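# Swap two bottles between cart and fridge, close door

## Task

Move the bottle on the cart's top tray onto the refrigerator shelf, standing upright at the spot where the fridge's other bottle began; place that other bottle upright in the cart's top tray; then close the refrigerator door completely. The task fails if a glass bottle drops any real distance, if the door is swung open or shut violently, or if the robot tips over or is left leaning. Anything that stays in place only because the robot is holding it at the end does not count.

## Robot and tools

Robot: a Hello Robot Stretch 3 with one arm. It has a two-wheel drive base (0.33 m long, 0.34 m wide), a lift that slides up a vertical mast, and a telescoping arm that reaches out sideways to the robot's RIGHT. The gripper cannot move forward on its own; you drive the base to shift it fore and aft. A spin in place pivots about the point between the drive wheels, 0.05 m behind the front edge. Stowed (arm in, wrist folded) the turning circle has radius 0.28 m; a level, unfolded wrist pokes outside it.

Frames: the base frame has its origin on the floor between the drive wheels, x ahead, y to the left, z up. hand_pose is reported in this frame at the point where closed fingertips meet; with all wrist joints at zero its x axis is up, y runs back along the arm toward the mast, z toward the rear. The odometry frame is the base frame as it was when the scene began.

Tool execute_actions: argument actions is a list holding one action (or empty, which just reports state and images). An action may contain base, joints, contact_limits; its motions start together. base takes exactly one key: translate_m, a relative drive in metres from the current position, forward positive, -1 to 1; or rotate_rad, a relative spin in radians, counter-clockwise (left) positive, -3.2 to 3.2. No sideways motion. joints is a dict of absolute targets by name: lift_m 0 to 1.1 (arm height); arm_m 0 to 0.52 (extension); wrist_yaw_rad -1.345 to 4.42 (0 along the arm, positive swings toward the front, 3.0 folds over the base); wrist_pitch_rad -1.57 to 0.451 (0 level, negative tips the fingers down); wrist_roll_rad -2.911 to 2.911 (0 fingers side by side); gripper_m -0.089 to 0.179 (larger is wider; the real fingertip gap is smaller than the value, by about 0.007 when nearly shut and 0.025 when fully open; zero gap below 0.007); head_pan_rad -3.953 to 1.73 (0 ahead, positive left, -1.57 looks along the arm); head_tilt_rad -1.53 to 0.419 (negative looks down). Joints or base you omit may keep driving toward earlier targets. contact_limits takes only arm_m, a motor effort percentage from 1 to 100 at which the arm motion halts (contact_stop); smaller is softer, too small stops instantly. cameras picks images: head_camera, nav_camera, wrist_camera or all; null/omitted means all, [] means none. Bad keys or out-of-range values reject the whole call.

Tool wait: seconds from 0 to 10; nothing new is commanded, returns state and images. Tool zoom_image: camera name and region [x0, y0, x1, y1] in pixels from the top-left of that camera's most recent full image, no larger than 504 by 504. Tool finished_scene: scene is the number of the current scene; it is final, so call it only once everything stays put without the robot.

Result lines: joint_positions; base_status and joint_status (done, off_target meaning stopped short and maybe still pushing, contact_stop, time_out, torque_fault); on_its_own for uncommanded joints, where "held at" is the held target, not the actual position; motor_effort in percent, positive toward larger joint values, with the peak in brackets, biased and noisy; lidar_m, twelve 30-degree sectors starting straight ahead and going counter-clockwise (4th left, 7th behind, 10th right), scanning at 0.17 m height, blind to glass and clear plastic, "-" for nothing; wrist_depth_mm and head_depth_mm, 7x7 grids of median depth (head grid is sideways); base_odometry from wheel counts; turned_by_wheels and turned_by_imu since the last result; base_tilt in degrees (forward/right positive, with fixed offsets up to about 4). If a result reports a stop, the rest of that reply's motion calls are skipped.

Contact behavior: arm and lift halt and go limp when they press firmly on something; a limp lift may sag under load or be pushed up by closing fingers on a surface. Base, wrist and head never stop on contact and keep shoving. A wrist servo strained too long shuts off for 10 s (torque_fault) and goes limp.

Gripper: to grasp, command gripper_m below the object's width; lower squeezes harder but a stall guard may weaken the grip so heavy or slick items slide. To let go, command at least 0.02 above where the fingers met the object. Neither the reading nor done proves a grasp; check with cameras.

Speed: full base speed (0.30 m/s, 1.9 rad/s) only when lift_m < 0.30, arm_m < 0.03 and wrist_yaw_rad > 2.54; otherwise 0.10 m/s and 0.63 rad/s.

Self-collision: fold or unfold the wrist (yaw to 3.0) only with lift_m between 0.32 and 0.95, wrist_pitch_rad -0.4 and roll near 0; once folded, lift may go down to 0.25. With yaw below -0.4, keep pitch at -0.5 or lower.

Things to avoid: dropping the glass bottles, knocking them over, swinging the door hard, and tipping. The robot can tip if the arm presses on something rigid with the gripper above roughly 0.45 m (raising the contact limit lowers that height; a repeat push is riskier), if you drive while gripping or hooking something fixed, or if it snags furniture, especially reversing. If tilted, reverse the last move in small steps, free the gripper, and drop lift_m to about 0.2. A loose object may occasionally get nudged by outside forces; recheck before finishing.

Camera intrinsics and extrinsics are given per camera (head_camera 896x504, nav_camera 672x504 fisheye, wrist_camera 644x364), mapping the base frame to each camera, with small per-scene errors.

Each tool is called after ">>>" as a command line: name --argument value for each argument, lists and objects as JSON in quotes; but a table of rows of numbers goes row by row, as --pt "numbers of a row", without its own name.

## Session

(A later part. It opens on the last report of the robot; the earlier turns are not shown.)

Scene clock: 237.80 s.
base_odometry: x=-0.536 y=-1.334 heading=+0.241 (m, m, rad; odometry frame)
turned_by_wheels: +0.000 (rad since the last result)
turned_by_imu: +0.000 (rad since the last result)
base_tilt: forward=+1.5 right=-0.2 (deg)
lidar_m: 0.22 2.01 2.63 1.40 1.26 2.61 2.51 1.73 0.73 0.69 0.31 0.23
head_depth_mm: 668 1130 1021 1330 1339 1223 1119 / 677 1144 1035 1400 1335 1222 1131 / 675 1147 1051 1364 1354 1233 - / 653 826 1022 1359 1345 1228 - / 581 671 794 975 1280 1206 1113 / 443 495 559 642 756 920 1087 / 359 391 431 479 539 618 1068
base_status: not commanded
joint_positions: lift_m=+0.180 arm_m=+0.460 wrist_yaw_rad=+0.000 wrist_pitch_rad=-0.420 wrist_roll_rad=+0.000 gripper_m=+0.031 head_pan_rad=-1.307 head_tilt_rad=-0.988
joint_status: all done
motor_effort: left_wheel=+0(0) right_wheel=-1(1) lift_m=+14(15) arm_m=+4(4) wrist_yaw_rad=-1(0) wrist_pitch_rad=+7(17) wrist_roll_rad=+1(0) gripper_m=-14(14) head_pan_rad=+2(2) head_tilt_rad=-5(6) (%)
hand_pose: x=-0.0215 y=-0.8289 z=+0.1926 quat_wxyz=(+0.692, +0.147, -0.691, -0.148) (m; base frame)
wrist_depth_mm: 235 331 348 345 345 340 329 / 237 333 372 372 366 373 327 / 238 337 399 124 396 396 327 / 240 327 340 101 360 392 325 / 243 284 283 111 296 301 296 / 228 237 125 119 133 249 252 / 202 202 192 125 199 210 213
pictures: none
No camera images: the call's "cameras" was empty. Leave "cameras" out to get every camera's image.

>>> execute_actions --actions '[{"joints":{"gripper_m":0.15}}]' --cameras '[]'

>>> execute_actions --actions '[{"joints":{"arm_m":0}}]' --cameras '[]'

>>> execute_actions --actions '[{"base":{"translate_m":-0.2},"joints":{"lift_m":0.34,"gripper_m":0}}]' --cameras '[]'

>>> execute_actions --actions '[{"joints":{"wrist_yaw_rad":3.0}}]' --cameras '[]'

>>> execute_actions --actions '[{"base":{"rotate_rad":1.0},"joints":{"lift_m":0.28}}]' --cameras '[]'

>>> execute_actions --actions '[{"base":{"translate_m":0.39}}]' --cameras '[]'

>>> execute_actions --actions '[{"base":{"rotate_rad":-1.0}}]' --cameras '[]'

>>> execute_actions --actions '[{"base":{"translate_m":0.45},"joints":{"head_pan_rad":-1.9}}]' --cameras '[]'

>>> execute_actions --actions '[{"joints":{"lift_m":0.34}}]' --cameras '[]'

>>> execute_actions --actions '[{"joints":{"wrist_yaw_rad":0,"arm_m":0.3}}]' --cameras '["nav_camera","head_camera"]'

Scene clock: 268.07 s.
base_odometry: x=-0.536 y=-1.334 heading=+0.241 (m, m, rad; odometry frame)
turned_by_wheels: +0.000 (rad since the last result)
turned_by_imu: -0.001 (rad since the last result)
base_tilt: forward=+1.5 right=-0.2 (deg)
lidar_m: 0.22 2.00 2.62 1.40 1.25 2.61 2.52 1.73 0.72 0.69 0.31 0.23
head_depth_mm: 666 1130 1016 1326 1342 1229 1119 / 678 1137 1032 1392 1337 1221 1127 / 676 1146 1048 1371 1355 1238 - / 654 825 1020 1363 1344 1230 - / 580 669 793 979 1279 1216 1106 / 443 494 558 642 755 919 1086 / 359 391 430 478 539 617 1066
base_status: not commanded
joint_positions: lift_m=+0.180 arm_m=+0.460 wrist_yaw_rad=+0.000 wrist_pitch_rad=-0.415 wrist_roll_rad=+0.000 gripper_m=+0.150 head_pan_rad=-1.307 head_tilt_rad=-0.988
joint_status: all done
motor_effort: left_wheel=+0(1) right_wheel=+0(1) lift_m=+15(14) arm_m=+4(4) wrist_yaw_rad=-1(0) wrist_pitch_rad=+5(6) wrist_roll_rad=+1(0) gripper_m=+0(81) head_pan_rad=+2(2) head_tilt_rad=-5(6) (%)
hand_pose: x=-0.0215 y=-0.8295 z=+0.1936 quat_wxyz=(+0.692, +0.146, -0.692, -0.146) (m; base frame)
wrist_depth_mm: 236 325 349 345 343 342 329 / 236 331 375 373 367 366 330 / 238 337 402 128 398 398 328 / 241 327 349 103 362 386 322 / 242 286 276 113 300 306 295 / 233 238 226 121 238 260 254 / - 198 198 128 208 204 215
pictures: none
No camera images: the call's "cameras" was empty. Leave "cameras" out to get every camera's image.

Scene clock: 272.63 s.
base_odometry: x=-0.536 y=-1.334 heading=+0.241 (m, m, rad; odometry frame)
turned_by_wheels: +0.000 (rad since the last result)
turned_by_imu: -0.001 (rad since the last result)
base_tilt: forward=+1.4 right=-0.3 (deg)
lidar_m: 0.22 2.00 2.63 1.40 1.25 2.61 2.52 1.73 0.73 0.69 0.31 0.23
head_depth_mm: 665 1129 1020 1322 1342 1232 1115 / 678 1134 1033 1370 1353 1225 1130 / 675 1143 1046 1356 1354 1237 - / 654 827 1018 1360 1345 1236 - / 579 669 797 976 1278 1210 1109 / 443 494 559 643 755 920 1089 / 359 391 430 479 539 617 1067
base_status: not commanded
joint_positions: lift_m=+0.180 arm_m=+0.000 wrist_yaw_rad=+0.000 wrist_pitch_rad=-0.415 wrist_roll_rad=+0.000 gripper_m=+0.150 head_pan_rad=-1.307 head_tilt_rad=-0.988
joint_status: all done
motor_effort: left_wheel=+1(1) right_wheel=-1(1) lift_m=+15(15) arm_m=-4(4) wrist_yaw_rad=+0(0) wrist_pitch_rad=+5(5) wrist_roll_rad=+1(0) gripper_m=+0(0) head_pan_rad=+2(2) head_tilt_rad=-6(5) (%)
hand_pose: x=-0.0215 y=-0.3700 z=+0.1935 quat_wxyz=(+0.692, +0.146, -0.692, -0.146) (m; base frame)
wrist_depth_mm: 290 373 632 736 750 489 369 / 295 397 644 688 768 498 394 / 298 423 496 507 527 468 808 / 300 418 484 470 462 462 631 / 302 442 485 494 507 506 519 / 298 400 401 407 408 428 425 / - 331 342 346 347 342 361
pictures: none
No camera images: the call's "cameras" was empty. Leave "cameras" out to get every camera's image.

Scene clock: 275.87 s.
base_odometry: x=-0.730 y=-1.382 heading=+0.241 (m, m, rad; odometry frame)
turned_by_wheels: +0.000 (rad since the last result)
turned_by_imu: -0.002 (rad since the last result)
base_tilt: forward=+1.5 right=-0.3 (deg)
lidar_m: 0.42 2.19 2.63 1.26 1.21 2.41 2.32 1.73 1.27 0.67 0.60 0.44
head_depth_mm: 666 829 845 1508 1366 1231 1122 / 679 1136 1020 1225 1360 1230 1130 / 675 1145 1048 1358 1374 1253 - / 688 1164 1062 1382 1338 1229 - / 927 1108 1062 1395 1341 1211 1110 / 737 887 1033 1255 1319 1207 1098 / 680 773 852 950 1073 1172 1094
base_status: done
joint_positions: lift_m=+0.340 arm_m=+0.000 wrist_yaw_rad=+0.000 wrist_pitch_rad=-0.416 wrist_roll_rad=+0.000 gripper_m=+0.000 head_pan_rad=-1.307 head_tilt_rad=-0.988
joint_status: all done
motor_effort: left_wheel=+1(1) right_wheel=-1(4) lift_m=+21(23) arm_m=-4(4) wrist_yaw_rad=-1(0) wrist_pitch_rad=+5(5) wrist_roll_rad=+0(0) gripper_m=-2(83) head_pan_rad=+1(2) head_tilt_rad=-6(5) (%)
hand_pose: x=-0.0215 y=-0.3700 z=+0.3530 quat_wxyz=(+0.692, +0.146, -0.692, -0.146) (m; base frame)
wrist_depth_mm: 460 669 735 763 369 857 857 / 477 680 819 831 401 917 901 / 482 693 842 854 435 - - / 481 628 634 678 481 977 - / 522 536 539 561 528 758 771 / 552 574 583 - 607 619 632 / 490 502 500 508 536 525 538
pictures: none
No camera images: the call's "cameras" was empty. Leave "cameras" out to get every camera's image.

Scene clock: 278.37 s.
base_odometry: x=-0.730 y=-1.382 heading=+0.241 (m, m, rad; odometry frame)
turned_by_wheels: +0.000 (rad since the last result)
turned_by_imu: -0.001 (rad since the last result)
base_tilt: forward=+1.4 right=-0.2 (deg)
lidar_m: 0.42 2.19 2.63 1.26 1.22 2.40 2.32 1.73 1.27 0.67 0.60 0.44
head_depth_mm: 666 829 845 1508 1363 1230 1121 / 678 1135 1024 1224 1354 1234 1126 / 676 1146 1046 1371 1350 1250 - / 687 1162 1062 1383 1347 1249 - / 928 1109 1064 1400 1338 1205 1112 / 735 889 1039 1257 1314 1205 1096 / 679 771 855 952 1071 1171 1094
base_status: not commanded
joint_positions: lift_m=+0.340 arm_m=+0.000 wrist_yaw_rad=+2.998 wrist_pitch_rad=-0.416 wrist_roll_rad=+0.000 gripper_m=+0.000 head_pan_rad=-1.307 head_tilt_rad=-0.988
joint_status: all done
motor_effort: left_wheel=+0(1) right_wheel=-1(1) lift_m=+21(21) arm_m=-4(4) wrist_yaw_rad=+1(2) wrist_pitch_rad=+5(5) wrist_roll_rad=+1(1) gripper_m=-2(2) head_pan_rad=+2(2) head_tilt_rad=-5(6) (%)
hand_pose: x=+0.0109 y=+0.0772 z=+0.3530 quat_wxyz=(+0.195, +0.700, +0.096, +0.680) (m; base frame)
wrist_depth_mm: - - - - - - - / - - - - - - - / - - - - - - - / 879 912 909 922 937 968 - / 707 712 726 759 744 754 767 / 578 591 - - 605 623 625 / 497 496 - 522 521 529 539
pictures: none
No camera images: the call's "cameras" was empty. Leave "cameras" out to get every camera's image.

Scene clock: 280.53 s.
base_odometry: x=-0.730 y=-1.382 heading=+1.241 (m, m, rad; odometry frame)
turned_by_wheels: +1.000 (rad since the last result)
turned_by_imu: +0.974 (rad since the last result)
base_tilt: forward=+1.6 right=-0.2 (deg)
lidar_m: 2.67 1.29 1.14 2.44 2.34 1.83 1.29 0.67 0.63 0.44 0.42 2.19
head_depth_mm: 442 546 716 1042 1340 1225 1118 / 423 518 670 946 1329 1225 1125 / 407 495 630 869 1290 1236 - / 392 473 594 804 1237 1245 - / 378 452 562 747 1156 1210 1108 / 366 434 546 1447 1340 1200 1102 / 358 1868 1683 1490 1329 1202 1098
base_status: done
joint_positions: lift_m=+0.280 arm_m=+0.000 wrist_yaw_rad=+2.999 wrist_pitch_rad=-0.416 wrist_roll_rad=+0.000 gripper_m=+0.000 head_pan_rad=-1.307 head_tilt_rad=-0.988
joint_status: all done
motor_effort: left_wheel=-2(6) right_wheel=+1(7) lift_m=+14(20) arm_m=-4(4) wrist_yaw_rad=+0(2) wrist_pitch_rad=+5(5) wrist_roll_rad=+0(0) gripper_m=-2(2) head_pan_rad=+2(2) head_tilt_rad=-4(5) (%)
hand_pose: x=+0.0108 y=+0.0771 z=+0.2933 quat_wxyz=(+0.196, +0.700, +0.097, +0.680) (m; base frame)
wrist_depth_mm: - - - - - - - / - - - - - - - / - - - - - - - / 770 781 795 822 825 852 869 / 606 612 628 668 646 655 677 / 509 515 - - 534 543 555 / 450 - - - 453 469 467
pictures: none
No camera images: the call's "cameras" was empty. Leave "cameras" out to get every camera's image.

Scene clock: 283.57 s.
base_odometry: x=-0.604 y=-1.013 heading=+1.241 (m, m, rad; odometry frame)
turned_by_wheels: +0.000 (rad since the last result)
turned_by_imu: +0.001 (rad since the last result)
base_tilt: forward=+1.4 right=-0.2 (deg)
lidar_m: 2.33 2.22 1.02 1.02 2.54 2.31 1.04 1.00 0.39 2.10 2.25 1.87
head_depth_mm: 2309 2033 1740 1469 826 1228 1122 / 2348 2016 1732 1516 1046 1222 1130 / 2277 2003 1730 1520 1349 1239 - / 2247 1987 1708 1518 1344 1242 - / 2180 2003 1704 1504 1334 1212 1105 / 2157 1974 1709 1502 1331 1206 1096 / 2073 1947 1686 1494 1324 1204 1098
base_status: done
joint_positions: lift_m=+0.280 arm_m=+0.000 wrist_yaw_rad=+2.999 wrist_pitch_rad=-0.416 wrist_roll_rad=+0.000 gripper_m=+0.000 head_pan_rad=-1.306 head_tilt_rad=-0.988
joint_status: not commanded
motor_effort: left_wheel=-1(6) right_wheel=+1(6) lift_m=+15(15) arm_m=-4(4) wrist_yaw_rad=+1(1) wrist_pitch_rad=+5(5) wrist_roll_rad=+0(1) gripper_m=-2(2) head_pan_rad=+2(2) head_tilt_rad=-5(6) (%)
hand_pose: x=+0.0107 y=+0.0771 z=+0.2933 quat_wxyz=(+0.195, +0.700, +0.097, +0.680) (m; base frame)
wrist_depth_mm: - - - - - - - / - - - - - - - / - - - - - - - / 776 768 815 817 829 829 881 / 625 629 638 671 661 659 659 / 505 517 - - 531 552 554 / 456 - - - 457 467 462
pictures: none
No camera images: the call's "cameras" was empty. Leave "cameras" out to get every camera's image.

Scene clock: 285.40 s.
base_odometry: x=-0.604 y=-1.013 heading=+0.241 (m, m, rad; odometry frame)
turned_by_wheels: -1.000 (rad since the last result)
turned_by_imu: -0.974 (rad since the last result)
base_tilt: forward=+1.4 right=-0.3 (deg)
lidar_m: 2.25 1.87 2.29 2.22 1.02 1.02 2.53 2.19 1.04 0.80 0.39 2.22
head_depth_mm: 1289 1213 1565 1503 1355 1230 1119 / 1304 1232 1529 1518 1355 1224 1135 / 1071 1225 1547 1521 1350 1239 - / 781 972 1278 1477 1345 1247 - / 541 627 745 915 1245 1209 1106 / 416 463 535 681 1296 1204 1099 / 342 397 511 1465 1333 1203 1090
base_status: done
joint_positions: lift_m=+0.280 arm_m=+0.000 wrist_yaw_rad=+2.999 wrist_pitch_rad=-0.416 wrist_roll_rad=+0.000 gripper_m=+0.000 head_pan_rad=-1.306 head_tilt_rad=-0.988
joint_status: not commanded
motor_effort: left_wheel=+0(5) right_wheel=-1(5) lift_m=+14(15) arm_m=-4(4) wrist_yaw_rad=+2(1) wrist_pitch_rad=+5(5) wrist_roll_rad=+0(0) gripper_m=-2(2) head_pan_rad=+2(2) head_tilt_rad=-5(5) (%)
hand_pose: x=+0.0107 y=+0.0771 z=+0.2933 quat_wxyz=(+0.195, +0.700, +0.097, +0.680) (m; base frame)
wrist_depth_mm: - - - - - - - / 851 - - - - - - / - - - - - - - / 776 783 810 808 822 846 861 / 620 630 635 671 659 658 669 / 504 509 - - 538 539 549 / 453 - - - 455 464 468
pictures: none
No camera images: the call's "cameras" was empty. Leave "cameras" out to get every camera's image.

Scene clock: 288.70 s.
base_odometry: x=-0.167 y=-0.906 heading=+0.241 (m, m, rad; odometry frame)
turned_by_wheels: +0.000 (rad since the last result)
turned_by_imu: +0.002 (rad since the last result)
base_tilt: forward=+1.4 right=-0.2 (deg)
lidar_m: 1.80 1.45 2.23 2.20 1.31 1.32 2.98 2.18 0.38 0.71 1.62 1.86
head_depth_mm: 363 1897 1748 1538 1360 1232 1149 / 333 407 1601 1527 1358 1222 - / 372 427 513 682 1312 1247 - / 367 500 624 887 1279 1265 - / 713 912 1267 1473 1342 1243 1087 / 1411 1737 1697 1488 1334 1210 1100 / 1426 1687 1696 1493 1331 1203 1095
base_status: done
joint_positions: lift_m=+0.280 arm_m=+0.000 wrist_yaw_rad=+2.999 wrist_pitch_rad=-0.416 wrist_roll_rad=+0.000 gripper_m=+0.000 head_pan_rad=-1.893 head_tilt_rad=-0.988
joint_status: all done
motor_effort: left_wheel=+0(6) right_wheel=-1(4) lift_m=+15(15) arm_m=-4(4) wrist_yaw_rad=+0(0) wrist_pitch_rad=+5(5) wrist_roll_rad=+1(1) gripper_m=-2(2) head_pan_rad=-2(25) head_tilt_rad=-5(4) (%)
hand_pose: x=+0.0107 y=+0.0771 z=+0.2933 quat_wxyz=(+0.195, +0.700, +0.097, +0.680) (m; base frame)
wrist_depth_mm: - - - - - - - / - - - - - - - / - - - - - - - / 781 769 796 808 826 823 850 / 630 624 625 671 655 668 649 / 516 524 - - 539 534 553 / 455 - - - 457 461 465
pictures: none
No camera images: the call's "cameras" was empty. Leave "cameras" out to get every camera's image.

Scene clock: 290.07 s.
base_odometry: x=-0.167 y=-0.906 heading=+0.241 (m, m, rad; odometry frame)
turned_by_wheels: +0.000 (rad since the last result)
turned_by_imu: +0.000 (rad since the last result)
base_tilt: forward=+1.5 right=-0.2 (deg)
lidar_m: 1.80 1.45 2.23 2.20 1.31 1.32 2.99 2.19 0.38 0.71 1.62 1.86
head_depth_mm: 363 1903 1744 1537 1359 1227 1149 / 333 408 1624 1528 1358 1226 - / 372 427 512 681 1310 1253 - / 367 500 623 884 1279 - - / 712 911 1264 1476 1342 1244 1090 / 1412 1747 1699 1497 1334 1202 1099 / 1422 1690 1701 1486 1325 1201 1093
base_status: not commanded
joint_positions: lift_m=+0.340 arm_m=+0.000 wrist_yaw_rad=+2.999 wrist_pitch_rad=-0.416 wrist_roll_rad=+0.000 gripper_m=+0.000 head_pan_rad=-1.893 head_tilt_rad=-0.988
joint_status: all done
motor_effort: left_wheel=+0(0) right_wheel=+0(0) lift_m=+21(21) arm_m=-4(4) wrist_yaw_rad=+1(0) wrist_pitch_rad=+5(5) wrist_roll_rad=+0(0) gripper_m=-2(2) head_pan_rad=-3(3) head_tilt_rad=-5(5) (%)
hand_pose: x=+0.0107 y=+0.0771 z=+0.3528 quat_wxyz=(+0.195, +0.700, +0.097, +0.680) (m; base frame)
wrist_depth_mm: - - - - - - - / - - - - - - - / - - - - - - - / 917 897 926 928 919 959 968 / 702 694 724 762 744 746 777 / 585 594 - - 610 618 636 / 504 505 - 517 528 531 521
pictures: none
No camera images: the call's "cameras" was empty. Leave "cameras" out to get every camera's image.

Scene clock: 293.50 s.
base_odometry: x=-0.167 y=-0.906 heading=+0.241 (m, m, rad; odometry frame)
turned_by_wheels: +0.000 (rad since the last result)
turned_by_imu: -0.001 (rad since the last result)
base_tilt: forward=+1.5 right=-0.2 (deg)
lidar_m: 1.80 1.44 2.22 2.20 1.31 1.32 2.98 2.18 0.38 0.71 1.61 1.86
head_depth_mm: 363 1892 1745 1531 1365 1224 1147 / 332 407 1599 1523 1358 1230 - / 372 427 514 682 1311 1253 - / 366 500 624 885 1099 1230 - / 711 909 1262 1533 1324 1215 1089 / 1410 1745 1711 1485 1333 1203 1100 / 1422 1688 1688 1495 1328 1203 1095
base_status: not commanded
joint_positions: lift_m=+0.340 arm_m=+0.300 wrist_yaw_rad=+0.001 wrist_pitch_rad=-0.416 wrist_roll_rad=+0.000 gripper_m=+0.000 head_pan_rad=-1.893 head_tilt_rad=-0.988
joint_status: all done
motor_effort: left_wheel=+0(0) right_wheel=+0(1) lift_m=+21(21) arm_m=+4(7) wrist_yaw_rad=-1(2) wrist_pitch_rad=+5(5) wrist_roll_rad=+0(0) gripper_m=-2(2) head_pan_rad=-3(3) head_tilt_rad=-5(5) (%)
hand_pose: x=-0.0212 y=-0.6693 z=+0.3528 quat_wxyz=(+0.692, +0.147, -0.691, -0.146) (m; base frame)
wrist_depth_mm: 928 935 910 898 759 302 195 / - 980 954 948 734 298 194 / - - - - 719 289 192 / 885 879 890 883 707 284 189 / 696 701 734 769 684 281 189 / 584 584 601 - 568 281 187 / 494 503 518 502 487 276 187
pictures: head_camera (sideways: a quarter turn clockwise sets it upright), nav_camera (sideways: a quarter turn counterclockwise sets it upright)
camera_calibration (this result's frames):
head_camera: T_world_to_cam=[[0.274958, 0.822054, -0.498624, 0.67629], [0.940049, -0.338686, -0.0399979, 0.0444214], [-0.201757, -0.457733, -0.865895, 1.08985], [0, 0, 0, 1]] pos_world=[-0.00782488, -0.0420422, 1.28269]
nav_camera: T_world_to_cam=[[-0.295961, -0.771133, 0.563703, -0.688933], [-0.934169, 0.356824, -0.00233951, 0.0583097], [-0.199339, -0.527286, -0.825974, 1.03235], [0, 0, 0, 1]] pos_world=[0.0563617, -0.0077199, 1.24119]
Images, in order (width x height): head_camera 896x504, nav_camera 672x504.

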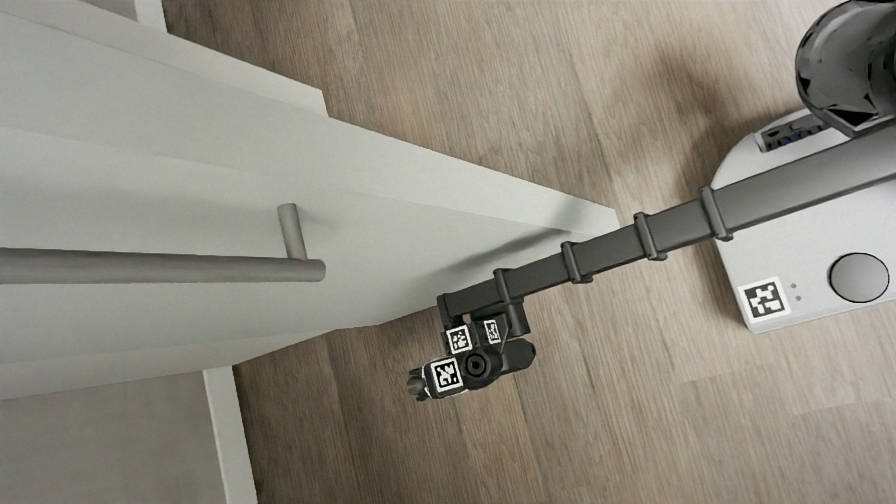

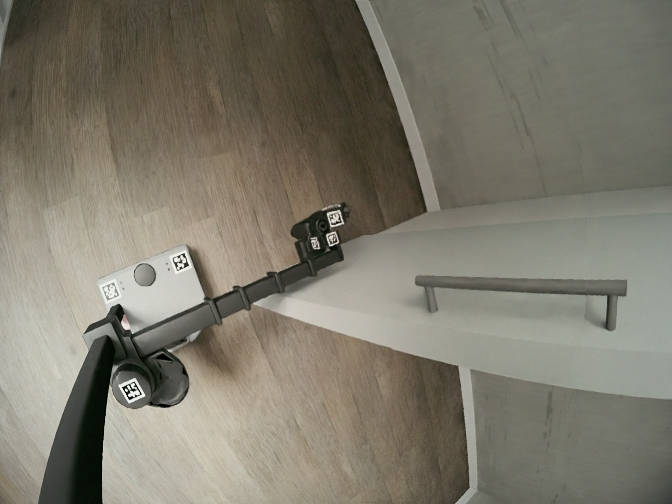

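>>> execute_actions --actions '[{"base":{"translate_m":-0.55},"joints":{"wrist_pitch_rad":0,"lift_m":0.25,"wrist_yaw_rad":0,"head_pan_rad":-1.6,"head_tilt_rad":-0.8}}]' --cameras '["nav_camera"]'

>>> execute_actions --actions '[{"joints":{"arm_m":0.45}}]' --cameras '[]'

>>> execute_actions --actions '[{"joints":{"arm_m":0.52}}]' --cameras '["nav_camera","head_camera"]'

Scene clock: 315.60 s.
base_odometry: x=-0.701 y=-1.037 heading=+0.241 (m, m, rad; odometry frame)
turned_by_wheels: +0.000 (rad since the last result)
turned_by_imu: -0.004 (rad since the last result)
base_tilt: forward=+1.4 right=-0.2 (deg)
lidar_m: 2.04 1.97 2.29 1.06 0.95 0.95 2.43 2.18 0.95 0.92 0.96 2.23
head_depth_mm: 1384 1608 1910 1760 1489 1296 1140 / 782 949 1863 1752 1488 1293 1139 / 796 922 1096 1359 1480 1283 1152 / 792 917 1091 1344 1525 1259 1129 / 789 914 1084 1331 1472 1276 1131 / 786 911 1076 1320 1470 1271 1125 / 781 902 1073 1636 1465 1263 1122
base_status: done
joint_positions: lift_m=+0.250 arm_m=+0.300 wrist_yaw_rad=+0.002 wrist_pitch_rad=-0.022 wrist_roll_rad=+0.001 gripper_m=+0.000 head_pan_rad=-1.607 head_tilt_rad=-0.803
joint_status: all done
motor_effort: left_wheel=+0(6) right_wheel=+0(24) lift_m=+14(19) arm_m=+3(4) wrist_yaw_rad=-1(17) wrist_pitch_rad=+7(7) wrist_roll_rad=+0(0) gripper_m=-2(4) head_pan_rad=+2(17) head_tilt_rad=+1(16) (%)
hand_pose: x=-0.0210 y=-0.7004 z=+0.3593 quat_wxyz=(+0.707, +0.008, -0.707, -0.007) (m; base frame)
wrist_depth_mm: 355 351 352 351 351 350 901 / 365 362 357 358 354 353 920 / 375 372 371 367 366 367 964 / 380 380 375 373 371 365 983 / 392 391 388 381 378 376 - / 397 398 391 - 386 387 - / 411 405 400 403 396 392 736
pictures: nav_camera (sideways: a quarter turn counterclockwise sets it upright)
camera_calibration (this result's frames):
nav_camera: T_world_to_cam=[[-0.0614818, -0.70581, 0.705728, -0.875418], [-0.996997, 0.0767777, -0.0100701, 0.0687589], [-0.0470766, -0.704228, -0.708411, 0.878555], [0, 0, 0, 1]] pos_world=[0.0560895, -0.00445421, 1.24088]
Images, in order (width x height): nav_camera 672x504.

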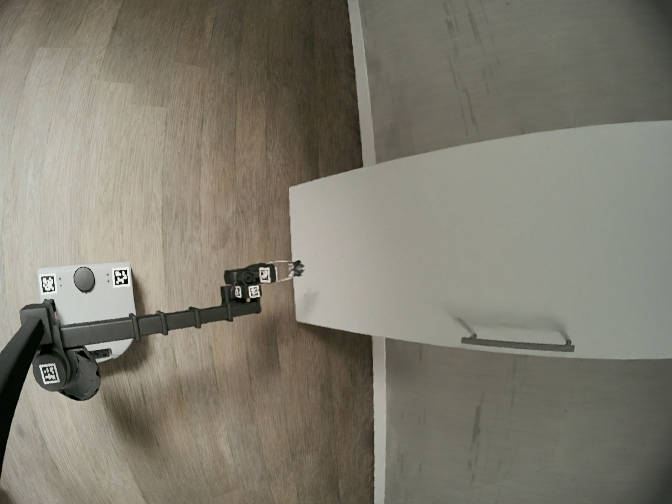

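Scene clock: 317.97 s.
base_odometry: x=-0.701 y=-1.037 heading=+0.241 (m, m, rad; odometry frame)
turned_by_wheels: +0.000 (rad since the last result)
turned_by_imu: -0.001 (rad since the last result)
base_tilt: forward=+1.5 right=-0.2 (deg)
lidar_m: 2.03 1.97 2.29 1.06 0.95 0.96 2.44 2.18 0.95 0.92 0.96 2.23
head_depth_mm: 1387 1611 1929 1763 1493 1296 1142 / 784 947 1856 1751 1488 1292 1135 / 796 921 1092 1347 1480 1287 1138 / 791 918 1083 1305 1410 1279 1132 / 789 914 1083 1332 1468 1274 1130 / 784 907 1075 1322 1460 1272 1125 / 782 906 1073 1639 1454 1269 1122
base_status: not commanded
joint_positions: lift_m=+0.250 arm_m=+0.450 wrist_yaw_rad=+0.001 wrist_pitch_rad=-0.021 wrist_roll_rad=+0.001 gripper_m=+0.000 head_pan_rad=-1.607 head_tilt_rad=-0.803
joint_status: all done
motor_effort: left_wheel=+0(0) right_wheel=+0(0) lift_m=+14(15) arm_m=+4(6) wrist_yaw_rad=-1(1) wrist_pitch_rad=+7(7) wrist_roll_rad=+0(0) gripper_m=-2(2) head_pan_rad=+2(2) head_tilt_rad=+2(2) (%)
hand_pose: x=-0.0212 y=-0.8504 z=+0.3594 quat_wxyz=(+0.707, +0.008, -0.707, -0.007) (m; base frame)
wrist_depth_mm: 212 214 212 210 211 210 208 / 218 216 215 214 214 212 211 / 222 224 220 220 219 217 217 / 227 229 226 225 224 222 223 / 231 230 229 229 229 229 225 / 237 238 236 - 233 231 231 / 242 244 242 240 239 237 234
pictures: none
No camera images: the call's "cameras" was empty. Leave "cameras" out to get every camera's image.

Scene clock: 319.80 s.
base_odometry: x=-0.701 y=-1.037 heading=+0.241 (m, m, rad; odometry frame)
turned_by_wheels: +0.000 (rad since the last result)
turned_by_imu: -0.004 (rad since the last result)
base_tilt: forward=+1.4 right=-0.2 (deg)
lidar_m: 2.35 1.98 2.29 1.07 0.95 0.95 2.43 2.20 0.95 0.92 0.96 2.22
head_depth_mm: 1394 1609 1918 1765 1498 1294 1140 / 785 949 1853 1760 1492 1288 1131 / 796 922 1096 1349 1489 1284 1139 / 791 918 1086 1300 1420 1286 1129 / 788 914 1081 1331 1468 1279 1127 / 786 907 1076 1320 1457 1271 1128 / 784 905 1075 1640 1459 1272 1122
base_status: not commanded
joint_positions: lift_m=+0.250 arm_m=+0.497 wrist_yaw_rad=+0.006 wrist_pitch_rad=-0.022 wrist_roll_rad=+0.001 gripper_m=+0.000 head_pan_rad=-1.606 head_tilt_rad=-0.802
joint_status: arm_m contact_stop (moved +0.048 of +0.070)
joint sent to its limit — the command would take arm_m past its upper limit, so that joint was sent only as far as its limit.
on_its_own: arm_m is slack since a contact_stop, until your next command for it (your +0.520 is given up)
motor_effort: left_wheel=+1(2) right_wheel=-2(6) lift_m=+15(14) arm_m=+0(48) wrist_yaw_rad=-4(5) wrist_pitch_rad=+7(10) wrist_roll_rad=+0(0) gripper_m=-3(5) head_pan_rad=+1(2) head_tilt_rad=+1(1) (%)
hand_pose: x=-0.0199 y=-0.8978 z=+0.3592 quat_wxyz=(+0.707, +0.010, -0.707, -0.006) (m; base frame)
wrist_depth_mm: 171 169 167 167 166 166 164 / 173 173 172 170 170 168 167 / 178 176 176 173 174 172 170 / 182 180 179 178 177 176 176 / 185 184 183 181 181 180 178 / 190 188 187 - 184 185 182 / 195 192 193 191 190 187 186
pictures: head_camera (sideways: a quarter turn clockwise sets it upright), nav_camera (sideways: a quarter turn counterclockwise sets it upright)
camera_calibration (this result's frames):
head_camera: T_world_to_cam=[[0.0273083, 0.759469, -0.64997, 0.874976], [0.997216, -0.0658342, -0.0350274, 0.0376107], [-0.0693925, -0.647204, -0.759152, 0.950269], [0, 0, 0, 1]] pos_world=[0.00454151, -0.0470227, 1.29142]
nav_camera: T_world_to_cam=[[-0.0614576, -0.705288, 0.706252, -0.8761], [-0.996998, 0.0767624, -0.0101006, 0.0687985], [-0.0470897, -0.704752, -0.707889, 0.877876], [0, 0, 0, 1]] pos_world=[0.0560879, -0.00449894, 1.24088]
Images, in order (width x height): head_camera 896x504, nav_camera 672x504.

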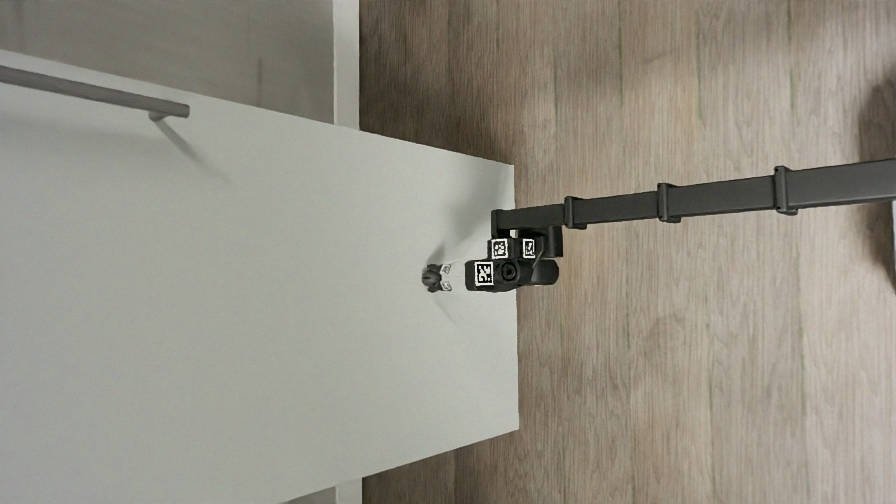

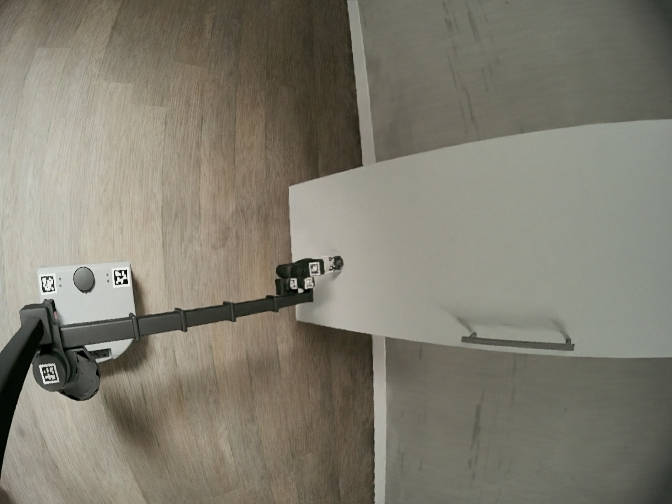

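>>> execute_actions --actions '[{"joints":{"arm_m":0.45}}]' --cameras '[]'

>>> finished_scene --scene 1

Scene clock: 328.47 s.
base_odometry: x=-0.701 y=-1.037 heading=+0.241 (m, m, rad; odometry frame)
turned_by_wheels: +0.000 (rad since the last result)
turned_by_imu: -0.001 (rad since the last result)
base_tilt: forward=+1.5 right=-0.2 (deg)
lidar_m: 2.35 1.97 2.29 1.06 0.95 0.95 2.43 2.19 0.95 0.92 0.96 2.22
head_depth_mm: 1386 1612 1922 1776 1494 1294 1142 / 785 951 1865 1761 1487 1290 1139 / 796 920 1096 1354 1486 1288 1140 / 794 917 1088 1300 1414 1284 1138 / 789 912 1081 1335 1472 1275 1128 / 787 906 1074 1324 1472 1272 1126 / 783 903 1073 1636 1454 1270 1120
base_status: not commanded
joint_positions: lift_m=+0.250 arm_m=+0.450 wrist_yaw_rad=+0.002 wrist_pitch_rad=-0.022 wrist_roll_rad=+0.001 gripper_m=+0.000 head_pan_rad=-1.606 head_tilt_rad=-0.802
joint_status: all done
motor_effort: left_wheel=+0(1) right_wheel=+1(2) lift_m=+14(14) arm_m=-4(6) wrist_yaw_rad=-1(4) wrist_pitch_rad=+7(7) wrist_roll_rad=+0(0) gripper_m=-2(3) head_pan_rad=+2(1) head_tilt_rad=+1(2) (%)
hand_pose: x=-0.0211 y=-0.8509 z=+0.3593 quat_wxyz=(+0.707, +0.008, -0.707, -0.007) (m; base frame)
wrist_depth_mm: 213 214 210 210 210 209 209 / 218 219 215 215 214 214 213 / 222 221 222 219 219 219 217 / 227 229 227 224 224 222 222 / 234 231 230 230 230 226 227 / 240 239 237 - 234 232 231 / 242 243 243 241 241 238 239
pictures: none
No camera images: the call's "cameras" was empty. Leave "cameras" out to get every camera's image.

The scene is finished: the task was done.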